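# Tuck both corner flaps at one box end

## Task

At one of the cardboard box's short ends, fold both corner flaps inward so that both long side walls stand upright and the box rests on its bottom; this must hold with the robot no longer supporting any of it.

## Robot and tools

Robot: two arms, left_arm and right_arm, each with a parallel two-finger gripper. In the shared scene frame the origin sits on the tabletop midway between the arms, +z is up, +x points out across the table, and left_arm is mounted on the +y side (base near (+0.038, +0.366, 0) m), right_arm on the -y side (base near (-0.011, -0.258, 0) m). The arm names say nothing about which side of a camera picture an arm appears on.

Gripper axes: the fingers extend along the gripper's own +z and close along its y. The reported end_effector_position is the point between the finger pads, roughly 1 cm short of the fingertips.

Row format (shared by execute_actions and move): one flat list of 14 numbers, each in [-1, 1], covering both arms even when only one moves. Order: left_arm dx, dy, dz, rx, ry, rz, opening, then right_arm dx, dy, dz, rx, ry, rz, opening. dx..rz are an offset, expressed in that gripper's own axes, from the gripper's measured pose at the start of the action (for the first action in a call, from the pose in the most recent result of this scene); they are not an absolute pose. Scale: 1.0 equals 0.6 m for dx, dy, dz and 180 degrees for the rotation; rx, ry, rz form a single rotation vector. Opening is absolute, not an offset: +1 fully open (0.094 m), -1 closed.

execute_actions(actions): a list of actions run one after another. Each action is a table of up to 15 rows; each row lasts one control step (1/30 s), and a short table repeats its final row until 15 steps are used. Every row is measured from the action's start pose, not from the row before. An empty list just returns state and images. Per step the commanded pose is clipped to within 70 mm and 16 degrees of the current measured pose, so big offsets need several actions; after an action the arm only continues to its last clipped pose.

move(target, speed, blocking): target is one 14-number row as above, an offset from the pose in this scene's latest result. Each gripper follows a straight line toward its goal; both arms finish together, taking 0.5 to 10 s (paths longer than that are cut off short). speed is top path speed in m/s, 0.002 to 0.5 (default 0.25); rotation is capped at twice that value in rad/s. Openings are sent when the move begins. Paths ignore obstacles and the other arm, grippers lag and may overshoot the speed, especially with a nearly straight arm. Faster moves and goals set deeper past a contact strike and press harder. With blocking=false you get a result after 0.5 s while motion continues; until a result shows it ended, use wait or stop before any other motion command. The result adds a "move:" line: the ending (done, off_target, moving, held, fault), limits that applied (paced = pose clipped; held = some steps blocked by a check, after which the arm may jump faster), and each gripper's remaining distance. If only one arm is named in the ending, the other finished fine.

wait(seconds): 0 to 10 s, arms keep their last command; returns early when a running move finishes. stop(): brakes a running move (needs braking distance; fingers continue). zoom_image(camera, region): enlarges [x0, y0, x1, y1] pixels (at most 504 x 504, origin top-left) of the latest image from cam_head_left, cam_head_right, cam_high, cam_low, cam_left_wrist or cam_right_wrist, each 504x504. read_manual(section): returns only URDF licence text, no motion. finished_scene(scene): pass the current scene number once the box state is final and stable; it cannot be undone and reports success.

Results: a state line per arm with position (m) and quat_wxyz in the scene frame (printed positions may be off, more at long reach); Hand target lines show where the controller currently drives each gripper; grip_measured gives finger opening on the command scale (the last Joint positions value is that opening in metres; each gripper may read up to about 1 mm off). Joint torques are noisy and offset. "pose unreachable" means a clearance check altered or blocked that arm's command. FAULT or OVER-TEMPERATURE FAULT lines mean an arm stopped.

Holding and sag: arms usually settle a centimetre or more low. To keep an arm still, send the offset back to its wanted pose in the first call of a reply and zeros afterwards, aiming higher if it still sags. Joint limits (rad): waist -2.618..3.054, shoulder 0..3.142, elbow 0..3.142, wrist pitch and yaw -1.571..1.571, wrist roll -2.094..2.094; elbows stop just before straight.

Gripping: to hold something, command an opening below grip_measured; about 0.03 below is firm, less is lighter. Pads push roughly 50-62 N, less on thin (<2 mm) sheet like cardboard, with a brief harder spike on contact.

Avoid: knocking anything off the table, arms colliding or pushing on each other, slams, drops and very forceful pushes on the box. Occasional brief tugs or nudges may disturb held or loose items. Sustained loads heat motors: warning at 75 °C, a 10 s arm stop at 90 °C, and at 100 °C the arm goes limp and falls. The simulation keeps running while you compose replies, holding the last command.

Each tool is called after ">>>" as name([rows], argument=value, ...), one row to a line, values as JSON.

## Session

>>> execute_actions(actions=[])

Scene clock: 0.00 s.
left_arm: end_effector_position=(+0.4200, +0.3362, +0.4163) grip_measured=-0.985 end_effector_quat_wxyz=(+0.715, +0.036, +0.698, -0.027) | right_arm: end_effector_position=(+0.3716, -0.2248, +0.4139) grip_measured=-0.988 end_effector_quat_wxyz=(+0.712, -0.033, +0.701, +0.024)
Joint positions: left_arm=[-0.004  1.055  1.063  0.016  0.017  0.013  0.001] | right_arm=[ 0.003  1.058  1.064  0.01   0.006 -0.013  0.001]
Joint velocities: left_arm=[-0.007 -0.007 -0.012  0.051  0.007 -0.081 -0.001] | right_arm=[-0.012 -0.002 -0.007  0.007 -0.022  0.037  0.   ]
Joint torques (N m, as the arm reports them, + toward a larger angle): no reading
Hand target (left_arm): +0.418, +0.336, +0.417; +0.713, +0.036, +0.699, -0.027
Hand target (right_arm): +0.369, -0.225, +0.421; +0.718, -0.032, +0.695, +0.025

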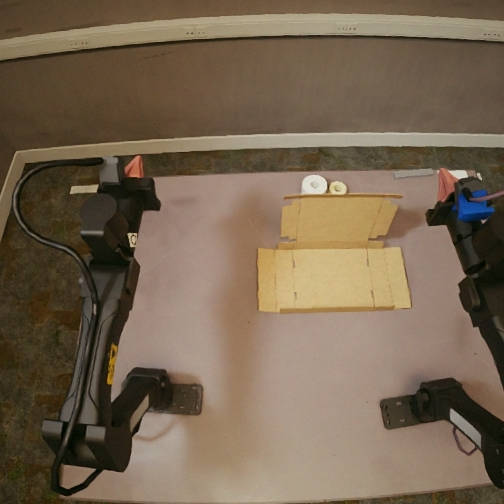

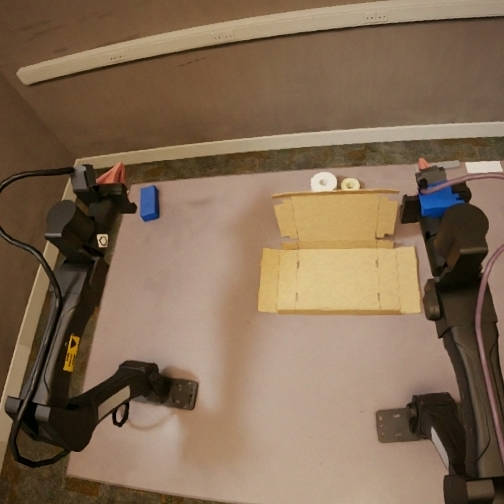

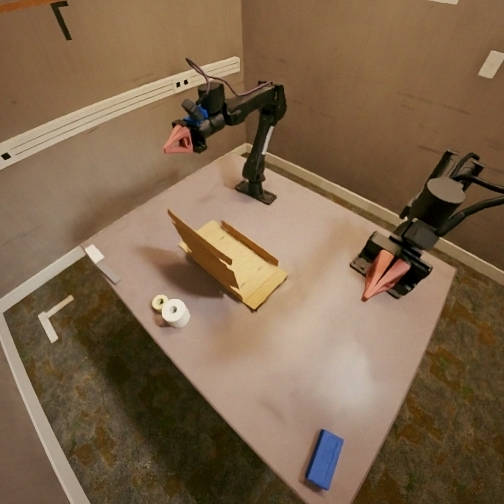

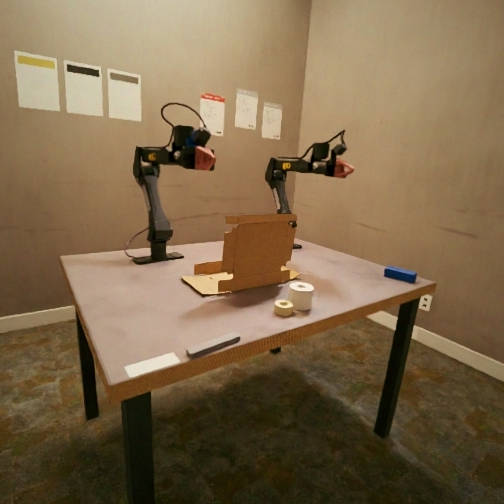

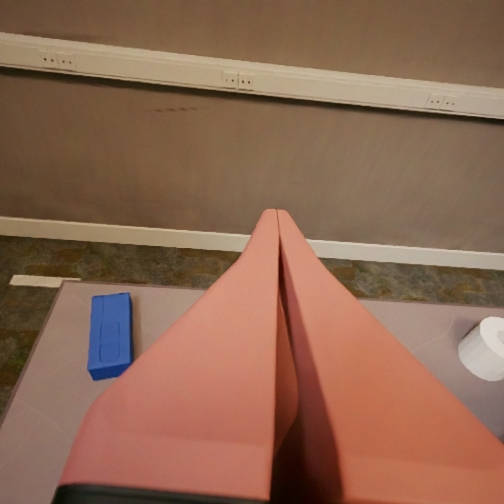

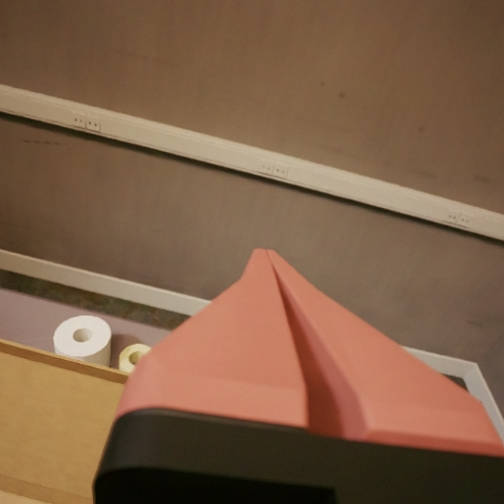

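>>> zoom_image(camera="cam_head_left", region=[240, 170, 430, 330])

>>> zoom_image(camera="cam_head_right", region=[240, 170, 430, 330])

>>> zoom_image(camera="cam_high", region=[150, 190, 310, 330])

>>> zoom_image(camera="cam_low", region=[160, 200, 330, 320])

Region (240, 170, 430, 330) of cam_head_left's 504x504 image, scaled by 2.653, with more detail than that image has; it fills the top 424 rows of this view, and the rest is white.

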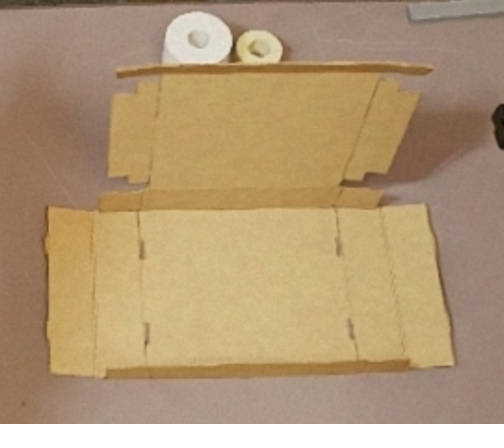

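Region (240, 170, 430, 330) of cam_head_right's 504x504 image, scaled by 2.653, with more detail than that image has; it fills the top 424 rows of this view, and the rest is white.

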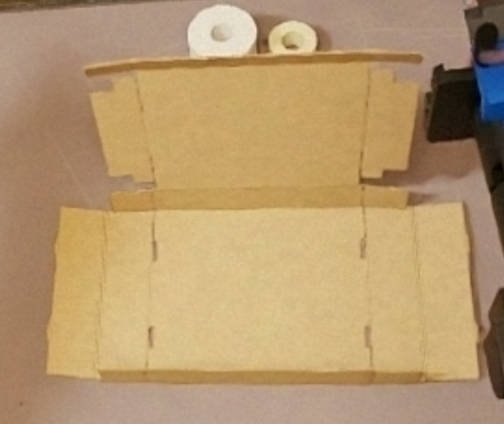

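Region (150, 190, 310, 330) of cam_high's 504x504 image, scaled by 3.150, with more detail than that image has; it fills the top 441 rows of this view, and the rest is white.

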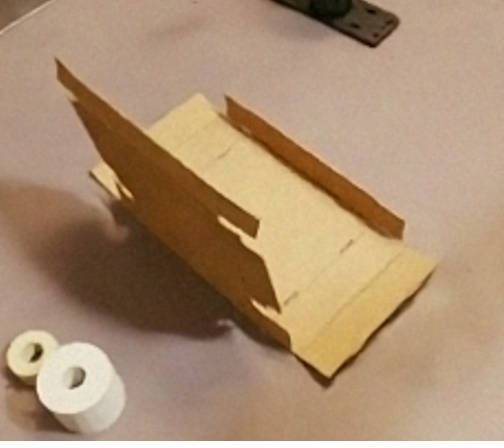

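Region (160, 200, 330, 320) of cam_low's 504x504 image, scaled by 2.965, with more detail than that image has; it fills the top 356 rows of this view, and the rest is white.

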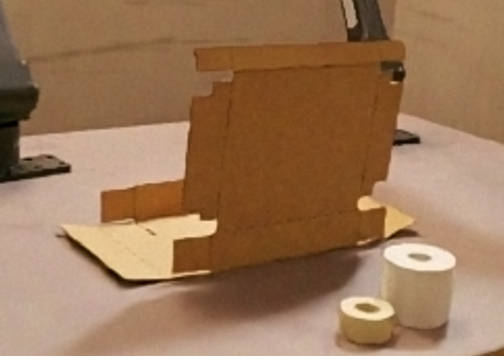

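>>> move(target=[0.5865,-0.4705,-0.0527,0.2306,0.1382,0.044,1.0, 0.6118,0.1728,-0.0437,-0.075,0.3357,-0.0375,-1.0], speed=0.3)

Scene clock: 122.53 s.
left_arm: end_effector_position=(+0.3667, +0.0635, +0.0574) grip_measured=+1.000 end_effector_quat_wxyz=(+0.492, +0.330, +0.776, -0.217) | right_arm: end_effector_position=(+0.3375, -0.1289, +0.0361) grip_measured=-0.988 end_effector_quat_wxyz=(+0.250, -0.163, +0.954, +0.040)
Joint positions: left_arm=[-0.639  1.82   0.582  0.799  0.098  0.032  0.094] | right_arm=[ 0.277  1.621  0.842 -0.28   0.017  0.018  0.001]
Joint velocities: left_arm=[ 0.012 -0.002 -0.007 -0.051 -0.022 -0.051  0.   ] | right_arm=[-0.012 -0.007  0.002  0.022  0.037  0.066 -0.   ]
Joint torques (N m, as the arm reports them, + toward a larger angle): left_arm=[-0.62 -4.74  6.12  1.9   0.16 -0.03] | right_arm=[ 0.97 -5.56  8.28  1.3  -0.08  0.04]
Hand target (left_arm): +0.369, +0.054, +0.062; +0.495, +0.332, +0.770, -0.226
Hand target (right_arm): +0.341, -0.122, +0.043; +0.257, -0.166, +0.951, +0.048
Off the commanded pose (left_arm): 0.006 m, 1 deg.
Off the commanded pose (right_arm): 0.011 m, 1 deg.
move: off_target (right_arm)

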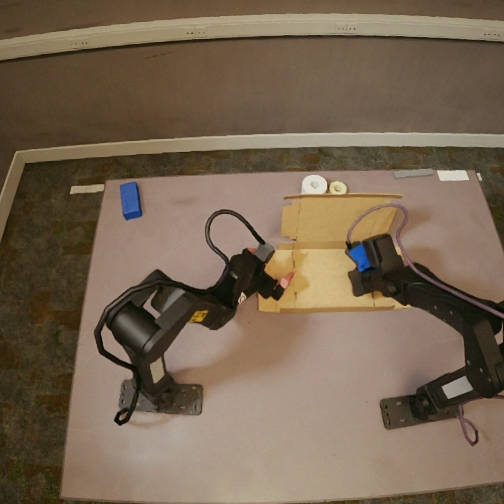

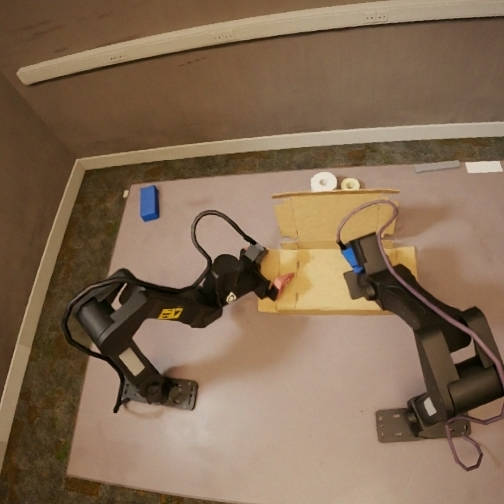

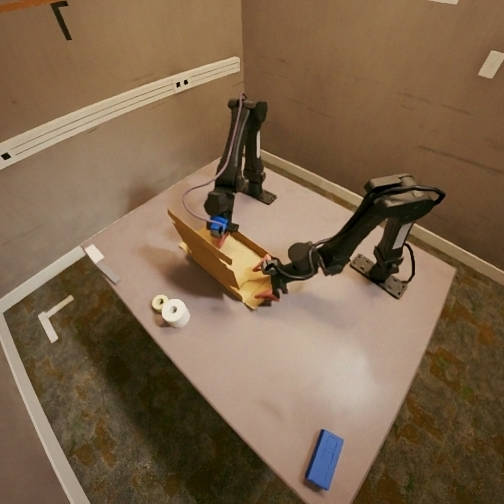

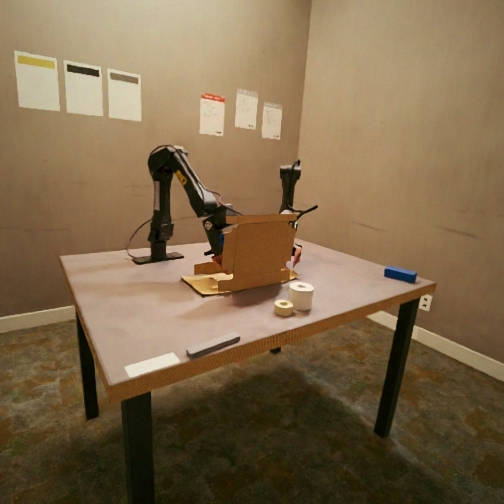

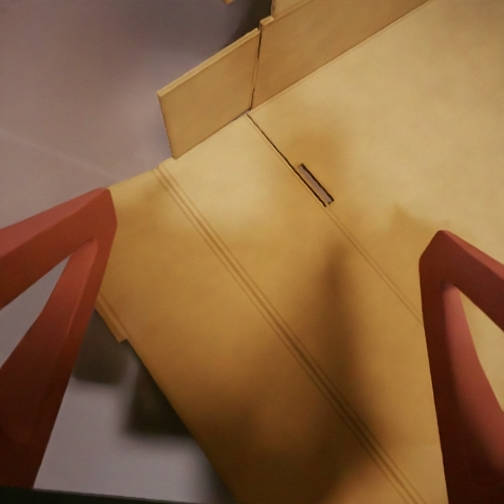

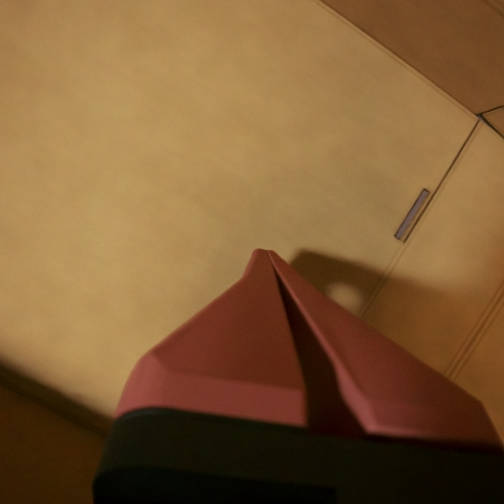

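>>> execute_actions(actions=[])

Scene clock: 139.50 s.
left_arm: end_effector_position=(+0.3667, +0.0635, +0.0576) grip_measured=+1.000 end_effector_quat_wxyz=(+0.492, +0.329, +0.776, -0.217) | right_arm: end_effector_position=(+0.3374, -0.1288, +0.0361) grip_measured=-0.988 end_effector_quat_wxyz=(+0.250, -0.163, +0.954, +0.040)
Joint positions: left_arm=[-0.639  1.82   0.582  0.8    0.098  0.032  0.094] | right_arm=[ 0.277  1.621  0.842 -0.28   0.017  0.018  0.001]
Joint velocities: left_arm=[ 0.007  0.017  0.002 -0.007  0.007 -0.007  0.   ] | right_arm=[-0.002 -0.002 -0.012  0.037 -0.051 -0.037  0.001]
Joint torques (N m, as the arm reports them, + toward a larger angle): left_arm=[-0.71 -4.8   6.19  1.94  0.18 -0.03] | right_arm=[ 0.94 -5.55  8.38  1.27 -0.07  0.04]
Hand target (left_arm): +0.369, +0.054, +0.062; +0.495, +0.332, +0.770, -0.226
Hand target (right_arm): +0.341, -0.121, +0.043; +0.257, -0.166, +0.951, +0.048
Off the commanded pose (left_arm): 0.006 m, 1 deg.
Off the commanded pose (right_arm): 0.011 m, 1 deg.

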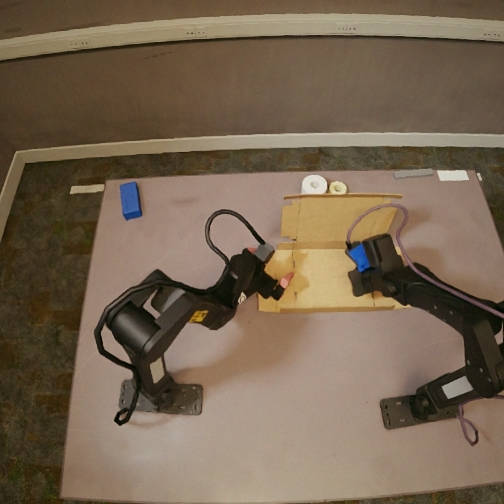

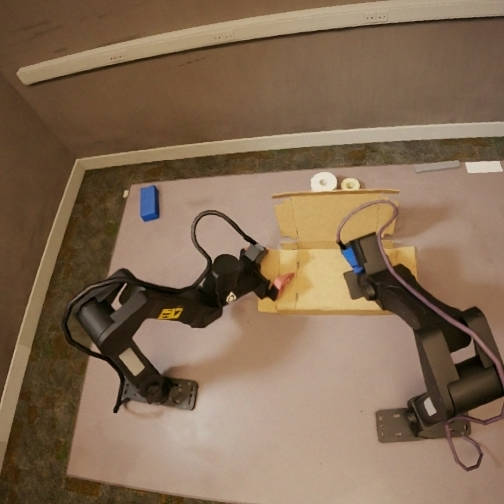

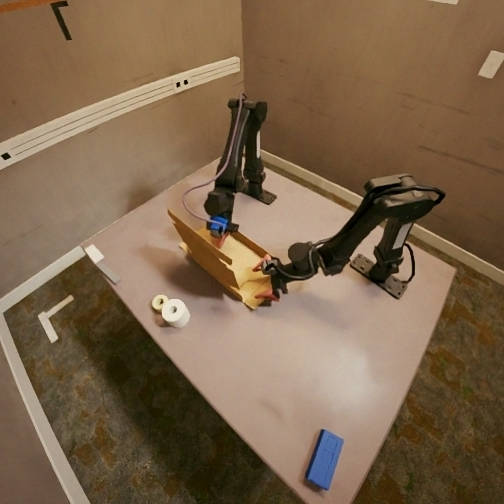

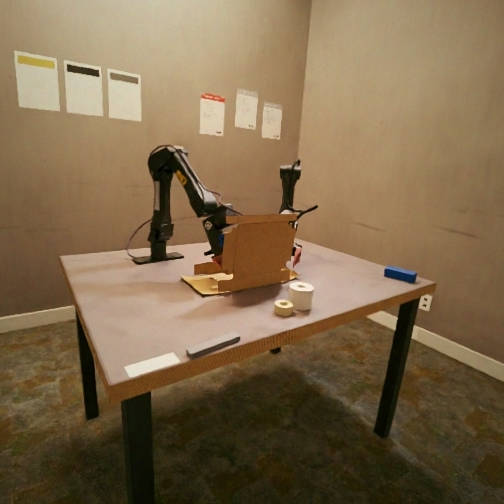

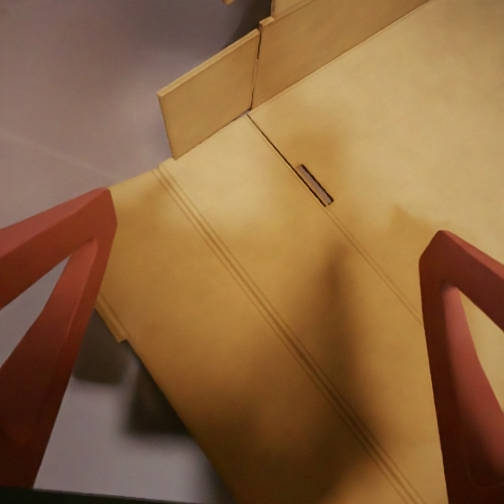

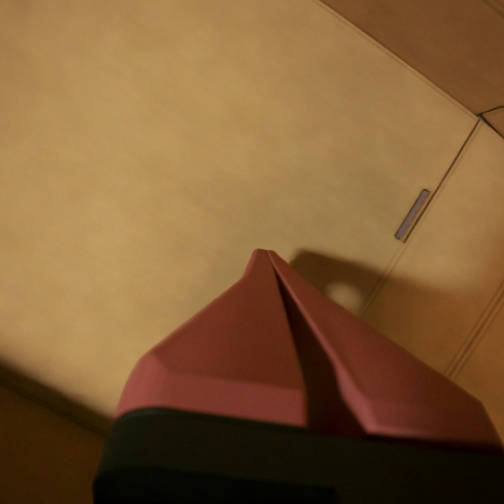

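>>> move(target=[0.002, 0.013, 0.0745, 0, 0, 0, 1, 0.0147, 0, 0.0262, 0, 0, 0, -1], speed=0.07)

Scene clock: 200.23 s.
left_arm: end_effector_position=(+0.3908, +0.0422, +0.0357) grip_measured=+1.000 end_effector_quat_wxyz=(+0.489, +0.331, +0.778, -0.216) | right_arm: end_effector_position=(+0.3390, -0.1282, +0.0229) grip_measured=-0.988 end_effector_quat_wxyz=(+0.251, -0.163, +0.953, +0.040)
Joint positions: left_arm=[-0.639  1.988  0.709  0.834  0.101  0.034  0.094] | right_arm=[ 0.277  1.657  0.817 -0.216  0.017  0.018  0.001]
Joint velocities: left_arm=[ 0.007  0.007  0.002  0.037 -0.037 -0.022  0.   ] | right_arm=[-0.007  0.012  0.002 -0.022 -0.066 -0.081  0.   ]
Joint torques (N m, as the arm reports them, + toward a larger angle): left_arm=[ 1.04 -5.55  5.96  1.93  0.19  0.08] | right_arm=[-0.02 -5.02  5.39  1.55  0.01 -0.01]
Hand target (left_arm): +0.400, +0.041, +0.036; +0.492, +0.329, +0.776, -0.217
Hand target (right_arm): +0.337, -0.129, +0.018; +0.250, -0.163, +0.954, +0.040
Off the commanded pose (left_arm): 0.009 m, 0 deg.
Off the commanded pose (right_arm): 0.005 m, 0 deg.
move: done

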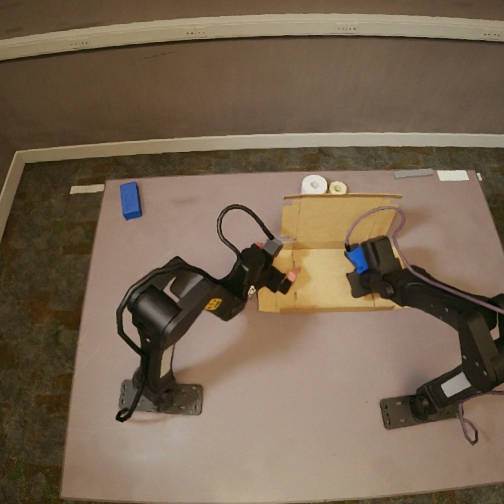

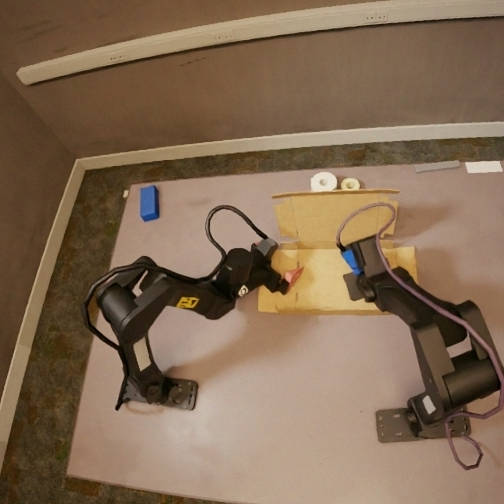

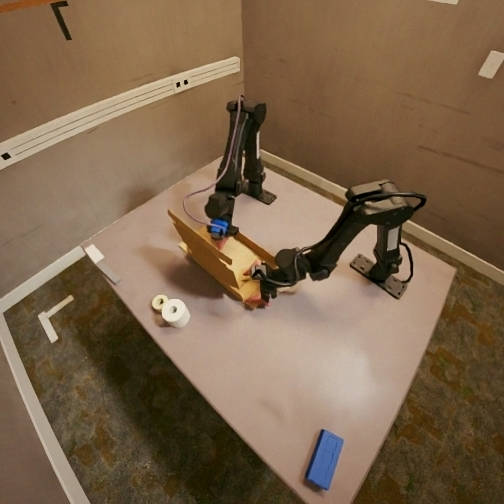

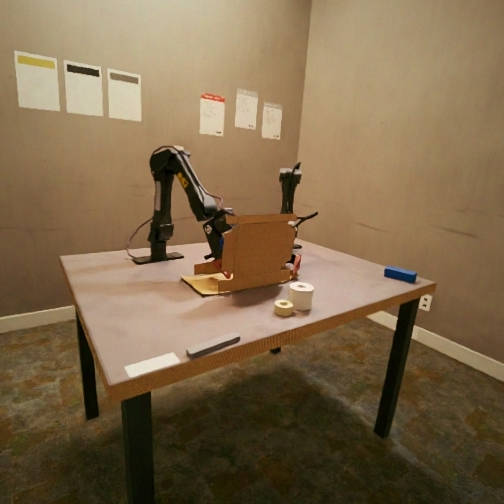

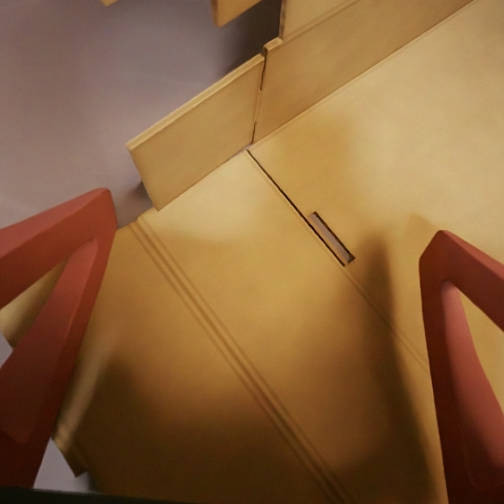

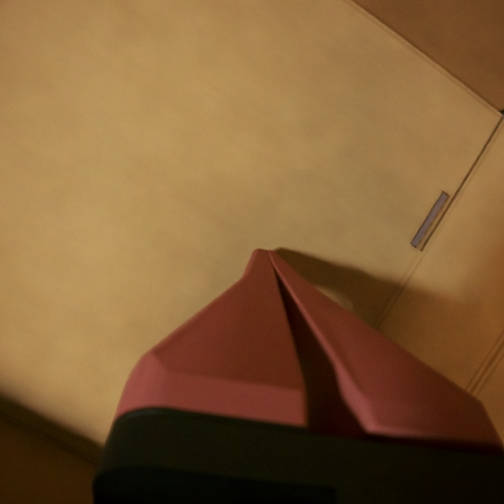

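>>> execute_actions([
  [[0.0001,0,0.004,0,0,0,1,0.002,0,0.0035,0,0,0,-1],[0.0003,0,0.009,0,0,0,1,0.004,0,0.007,0,0,0,-1],[0.0004,0,0.014,0,0,0,1,0.006,0,0.0105,0,0,0,-1],[0.0005,0,0.019,0,0,0,1,0.008,0,0.014,0,0,0,-1],[0.0007,0,0.024,0,0,0,1,0.010,0,0.0175,0,0,0,-1],[0.0008,0,0.029,0,0,0,1,0.012,0,0.021,0,0,0,-1],[0.001,0,0.034,0,0,0,1,0.014,0,0.0245,0,0,0,-1],[0.0011,0,0.039,0,0,0,1,0.016,0,0.028,0,0,0,-1],[0.0012,0,0.044,0,0,0,1,0.018,0,0.032,0,0,0,-1],[0.0014,0,0.048,0,0,0,1,0.020,0,0.0355,0,0,0,-1],[0.0015,0,0.052,0,0,0,1,0.022,0,0.039,0,0,0,-1],[0.0016,0,0.056,0,0,0,1,0.024,0,0.0425,0,0,0,-1],[0.0017,0,0.059,0,0,0,1,0.026,0,0.046,0,0,0,-1],[0.0018,0,0.062,0,0,0,1,0.0275,0,0.049,0,0,0,-1],[0.0018,0,0.0633,0,0,0,1,0.0286,0,0.0509,0,0,0,-1]],
])

>>> wait(seconds=0.5)

Scene clock: 217.63 s.
left_arm: end_effector_position=(+0.4109, +0.0255, +0.0256) grip_measured=+1.000 end_effector_quat_wxyz=(+0.495, +0.330, +0.774, -0.218) | right_arm: end_effector_position=(+0.3543, -0.1225, +0.0177) grip_measured=-0.988 end_effector_quat_wxyz=(+0.285, -0.161, +0.944, +0.046)
Joint positions: left_arm=[-0.639  2.097  0.812  0.855  0.099  0.034  0.094] | right_arm=[ 0.277  1.699  0.794 -0.081  0.017  0.018  0.001]
Joint velocities: left_arm=[-0.002  0.173  0.183 -0.007 -0.022 -0.007  0.   ] | right_arm=[-0.002  0.081 -0.051  0.388 -0.037  0.051  0.   ]
Joint torques (N m, as the arm reports them, + toward a larger angle): left_arm=[-0.65 -6.42  5.8   1.82 -0.03 -0.03] | right_arm=[ 0.07 -3.01  2.99  1.    0.    0.01]
Hand target (left_arm): +0.413, +0.019, +0.018; +0.489, +0.331, +0.778, -0.216
Hand target (right_arm): +0.337, -0.129, -0.010; +0.251, -0.163, +0.953, +0.040
Off the commanded pose (left_arm): 0.011 m, 1 deg.
Off the commanded pose (right_arm): 0.034 m, 4 deg.

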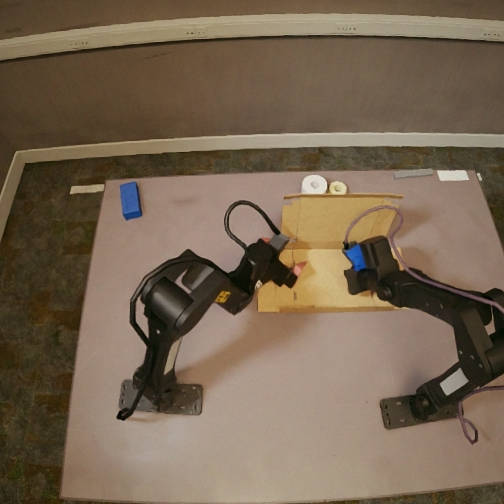

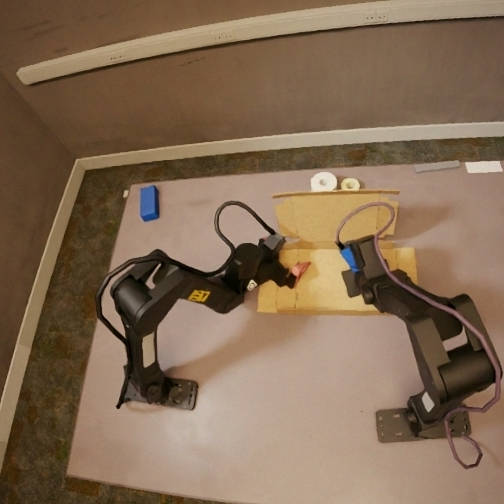

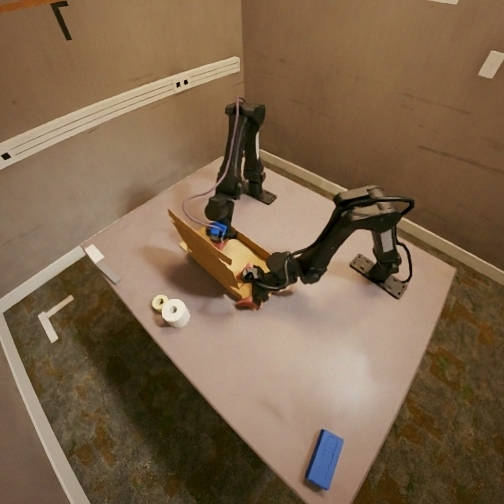

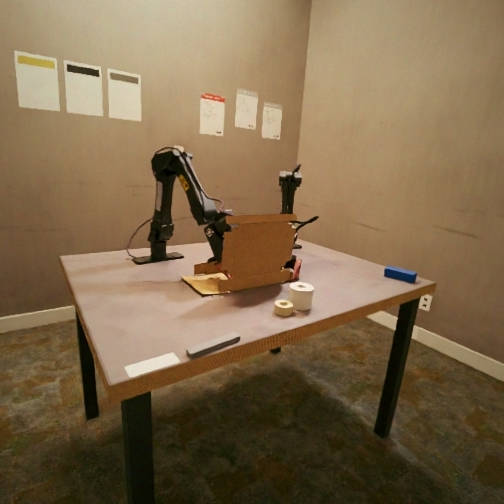

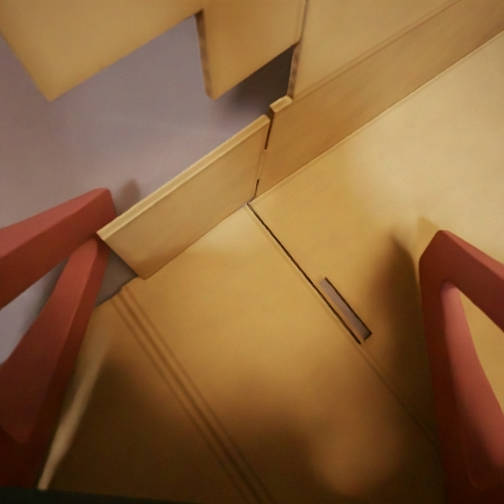

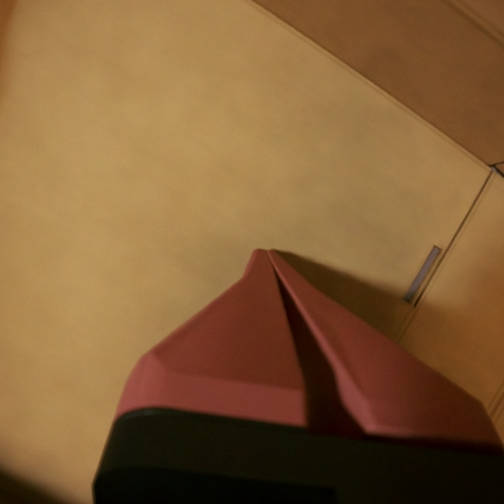

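Scene clock: 218.13 s.
left_arm: end_effector_position=(+0.4126, +0.0242, +0.0245) grip_measured=+1.000 end_effector_quat_wxyz=(+0.496, +0.329, +0.774, -0.218) | right_arm: end_effector_position=(+0.3603, -0.1202, +0.0182) grip_measured=-0.988 end_effector_quat_wxyz=(+0.299, -0.160, +0.939, +0.049)
Joint positions: left_arm=[-0.639  2.106  0.821  0.856  0.098  0.034  0.094] | right_arm=[ 0.277  1.71   0.787 -0.031  0.017  0.018  0.001]
Joint velocities: left_arm=[-0.002 -0.012 -0.007 -0.022 -0.037 -0.11   0.   ] | right_arm=[ 0.007  0.017 -0.017  0.007 -0.007  0.037  0.001]
Joint torques (N m, as the arm reports them, + toward a larger angle): left_arm=[-0.7  -6.15  5.74  1.8  -0.01 -0.03] | right_arm=[ 0.08 -3.34  3.33  1.16  0.01  0.  ]
Hand target (left_arm): +0.413, +0.019, +0.018; +0.489, +0.331, +0.778, -0.217
Hand target (right_arm): +0.337, -0.129, -0.010; +0.251, -0.163, +0.953, +0.040
Off the commanded pose (left_arm): 0.009 m, 1 deg.
Off the commanded pose (right_arm): 0.038 m, 6 deg.
wait: 0.50 s; at rest by 0.33 s

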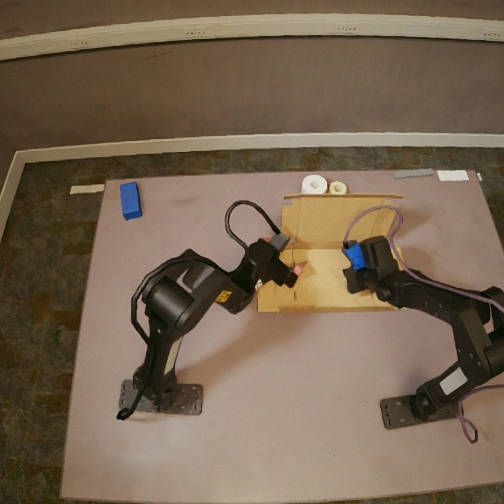

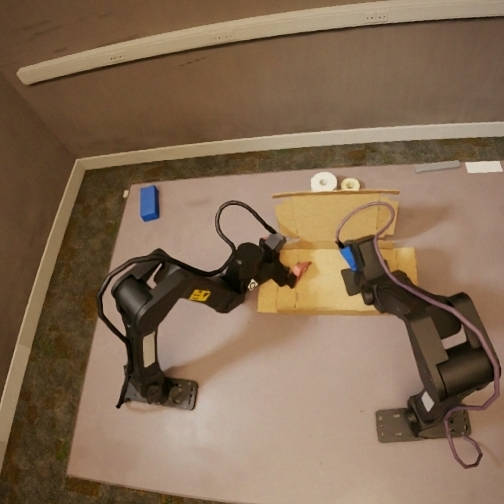

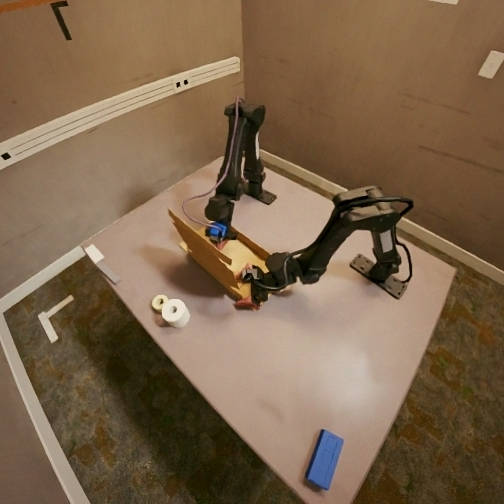

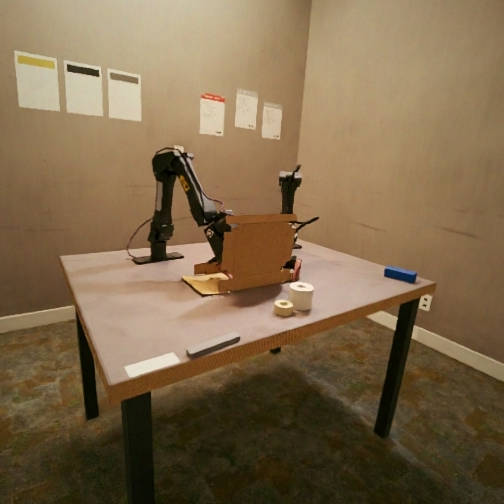

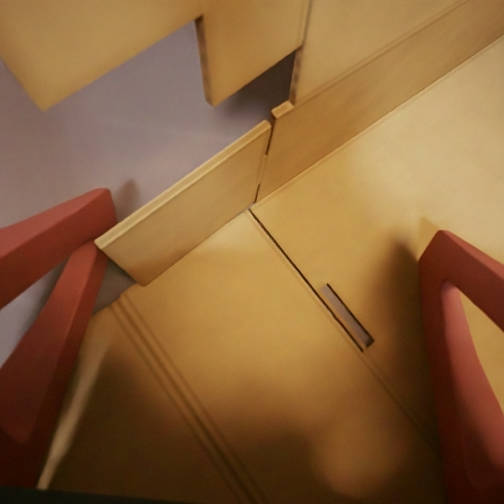

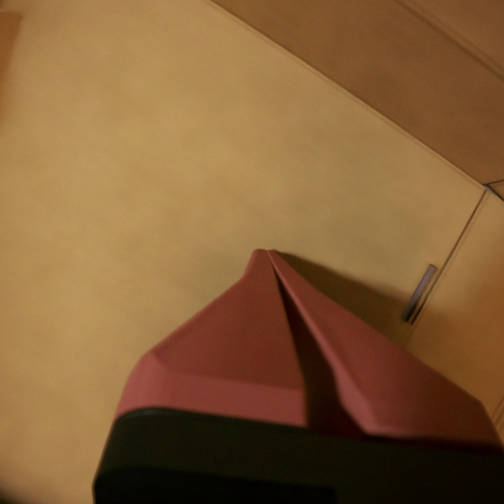

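>>> execute_actions([
  [[0.006,-0.006,-0.001,-0.002,0,-0.001,0.98,0.061,-0.0008,0.0143,0,0.033,0,-1],[0.010,-0.010,-0.002,-0.004,0,-0.002,0.96,0.061,-0.0008,0.0143,0,0.033,0,-1],[0.013,-0.013,-0.003,-0.006,0,-0.003,0.94,0.061,-0.0008,0.0143,0,0.033,0,-1],[0.015,-0.015,-0.004,-0.008,0,-0.004,0.92,0.061,-0.0008,0.0143,0,0.033,0,-1],[0.017,-0.017,-0.005,-0.010,0,-0.005,0.90,0.061,-0.0008,0.0143,0,0.033,0,-1],[0.019,-0.019,-0.006,-0.012,0,-0.0055,0.88,0.061,-0.0008,0.0143,0,0.033,0,-1],[0.020,-0.0205,-0.007,-0.014,0,-0.0065,0.86,0.061,-0.0008,0.0143,0,0.033,0,-1],[0.021,-0.022,-0.008,-0.016,0,-0.0075,0.84,0.061,-0.0008,0.0143,0,0.033,0,-1],[0.022,-0.0235,-0.009,-0.018,0,-0.0085,0.82,0.061,-0.0008,0.0143,0,0.033,0,-1],[0.023,-0.025,-0.010,-0.020,0,-0.0095,0.80,0.061,-0.0008,0.0143,0,0.033,0,-1],[0.024,-0.0265,-0.0105,-0.022,0,-0.010,0.78,0.061,-0.0008,0.0143,0,0.033,0,-1],[0.025,-0.028,-0.011,-0.024,0,-0.011,0.76,0.061,-0.0008,0.0143,0,0.033,0,-1],[0.026,-0.029,-0.0117,-0.026,0,-0.012,0.74,0.061,-0.0008,0.0143,0,0.033,0,-1],[0.027,-0.030,-0.0123,-0.028,0,-0.013,0.72,0.061,-0.0008,0.0143,0,0.033,0,-1],[0.0282,-0.0314,-0.0128,-0.0304,0,-0.0138,0.70,0.061,-0.0008,0.0143,0,0.033,0,-1]],
])

>>> wait(seconds=0.4)

Scene clock: 301.93 s.
left_arm: end_effector_position=(+0.4002, +0.0170, +0.0272) grip_measured=+0.713 end_effector_quat_wxyz=(+0.516, +0.298, +0.777, -0.201) | right_arm: end_effector_position=(+0.3604, -0.1202, +0.0183) grip_measured=-0.988 end_effector_quat_wxyz=(+0.300, -0.160, +0.939, +0.049)
Joint positions: left_arm=[-0.716  2.106  0.786  0.923 -0.043 -0.024  0.08 ] | right_arm=[ 0.277  1.71   0.787 -0.031  0.017  0.018  0.001]
Joint velocities: left_arm=[-0.164 -0.007 -0.056 -0.007 -0.418 -0.139 -0.021] | right_arm=[-0.002  0.012  0.017 -0.051 -0.007  0.022 -0.001]
Joint torques (N m, as the arm reports them, + toward a larger angle): left_arm=[-1.26 -6.76  1.93  1.91  0.15 -0.05] | right_arm=[ 0.   -3.93  3.4   1.07 -0.03 -0.01]
Hand target (left_arm): +0.389, +0.021, +0.013; +0.505, +0.289, +0.790, -0.192
Hand target (right_arm): +0.336, -0.129, -0.008; +0.251, -0.163, +0.953, +0.042
Off the commanded pose (left_arm): 0.019 m, 2 deg.
Off the commanded pose (right_arm): 0.038 m, 6 deg.

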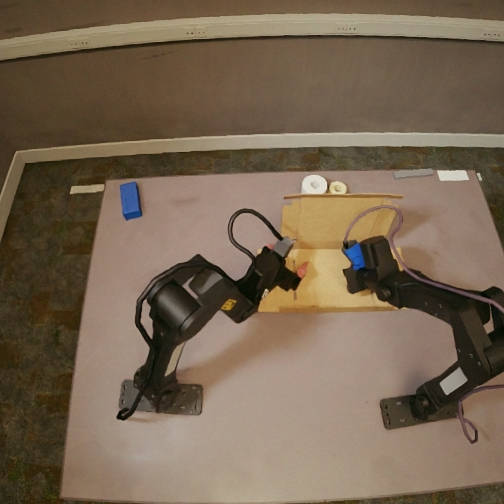

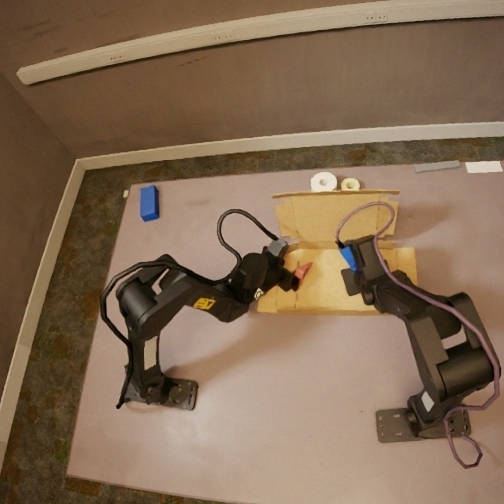

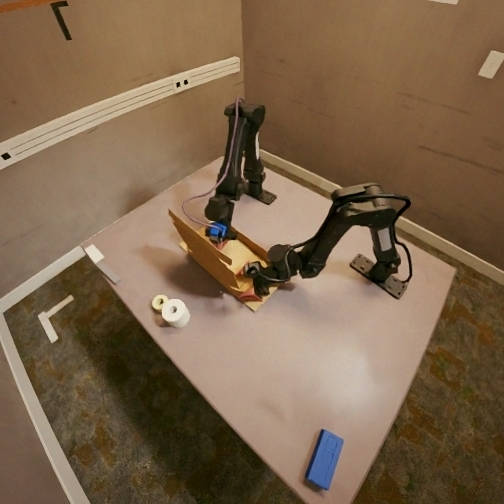

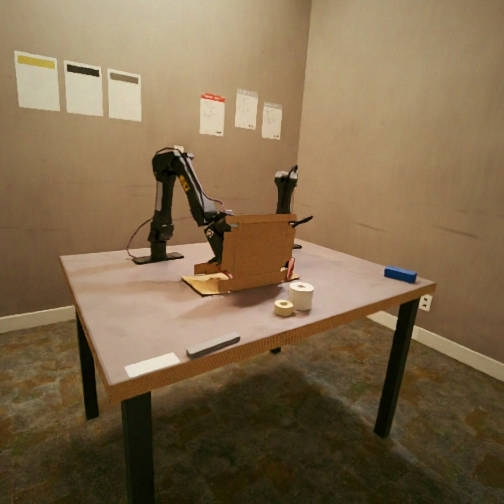

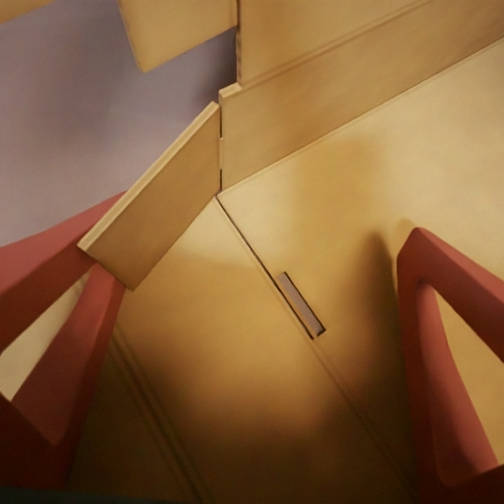

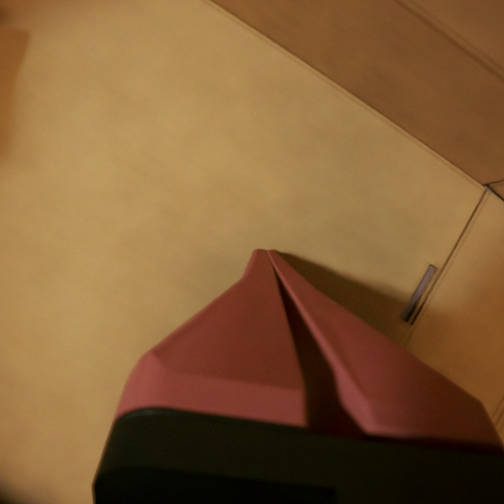

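Scene clock: 302.33 s.
left_arm: end_effector_position=(+0.3986, +0.0170, +0.0270) grip_measured=+0.703 end_effector_quat_wxyz=(+0.518, +0.286, +0.781, -0.197) | right_arm: end_effector_position=(+0.3604, -0.1202, +0.0183) grip_measured=-0.988 end_effector_quat_wxyz=(+0.300, -0.160, +0.939, +0.049)
Joint positions: left_arm=[-0.731  2.106  0.782  0.928 -0.079 -0.047  0.08 ] | right_arm=[ 0.277  1.71   0.787 -0.031  0.017  0.018  0.001]
Joint velocities: left_arm=[ 0.012 -0.007 -0.002 -0.007  0.022  0.022 -0.001] | right_arm=[-0.017  0.007 -0.007 -0.007  0.022  0.095  0.   ]
Joint torques (N m, as the arm reports them, + toward a larger angle): left_arm=[-0.92 -6.9   1.76  1.97 -0.09 -0.03] | right_arm=[ 0.03 -3.94  3.52  1.05 -0.03  0.01]
Hand target (left_arm): +0.389, +0.021, +0.013; +0.505, +0.289, +0.790, -0.192
Hand target (right_arm): +0.336, -0.129, -0.008; +0.251, -0.163, +0.953, +0.042
Off the commanded pose (left_arm): 0.018 m, 2 deg.
Off the commanded pose (right_arm): 0.038 m, 6 deg.
wait: 0.40 s; at rest by 0.33 s

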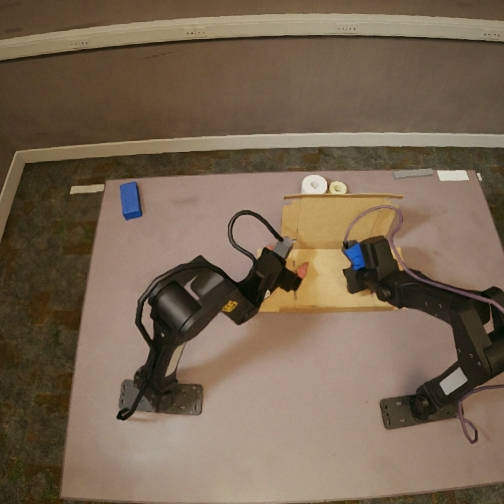

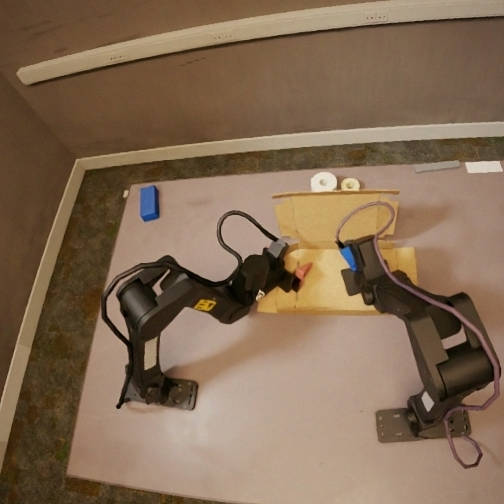

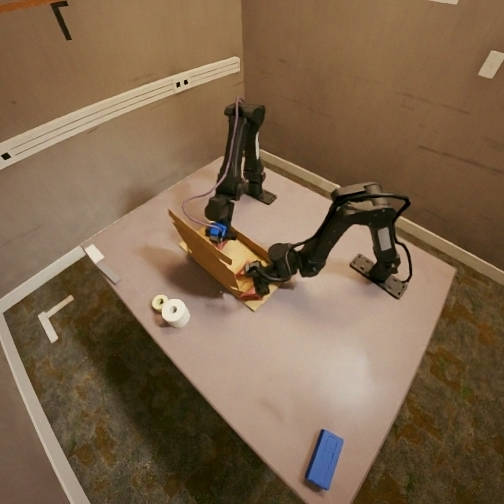

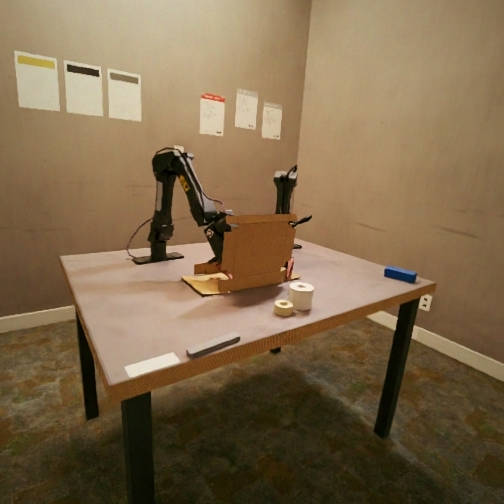

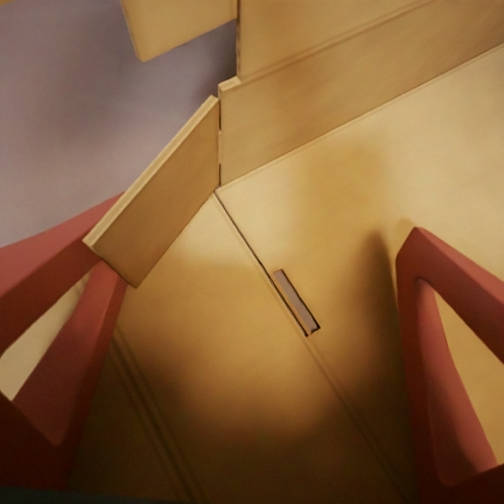

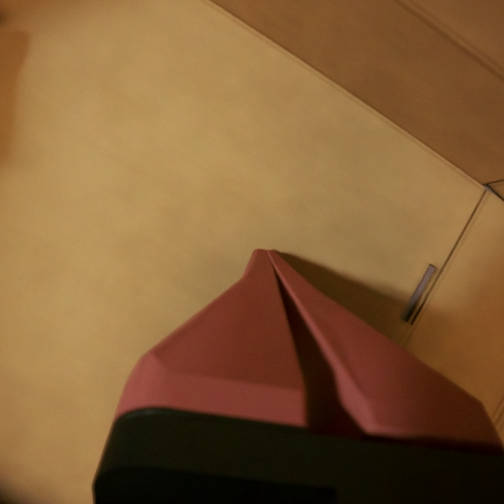

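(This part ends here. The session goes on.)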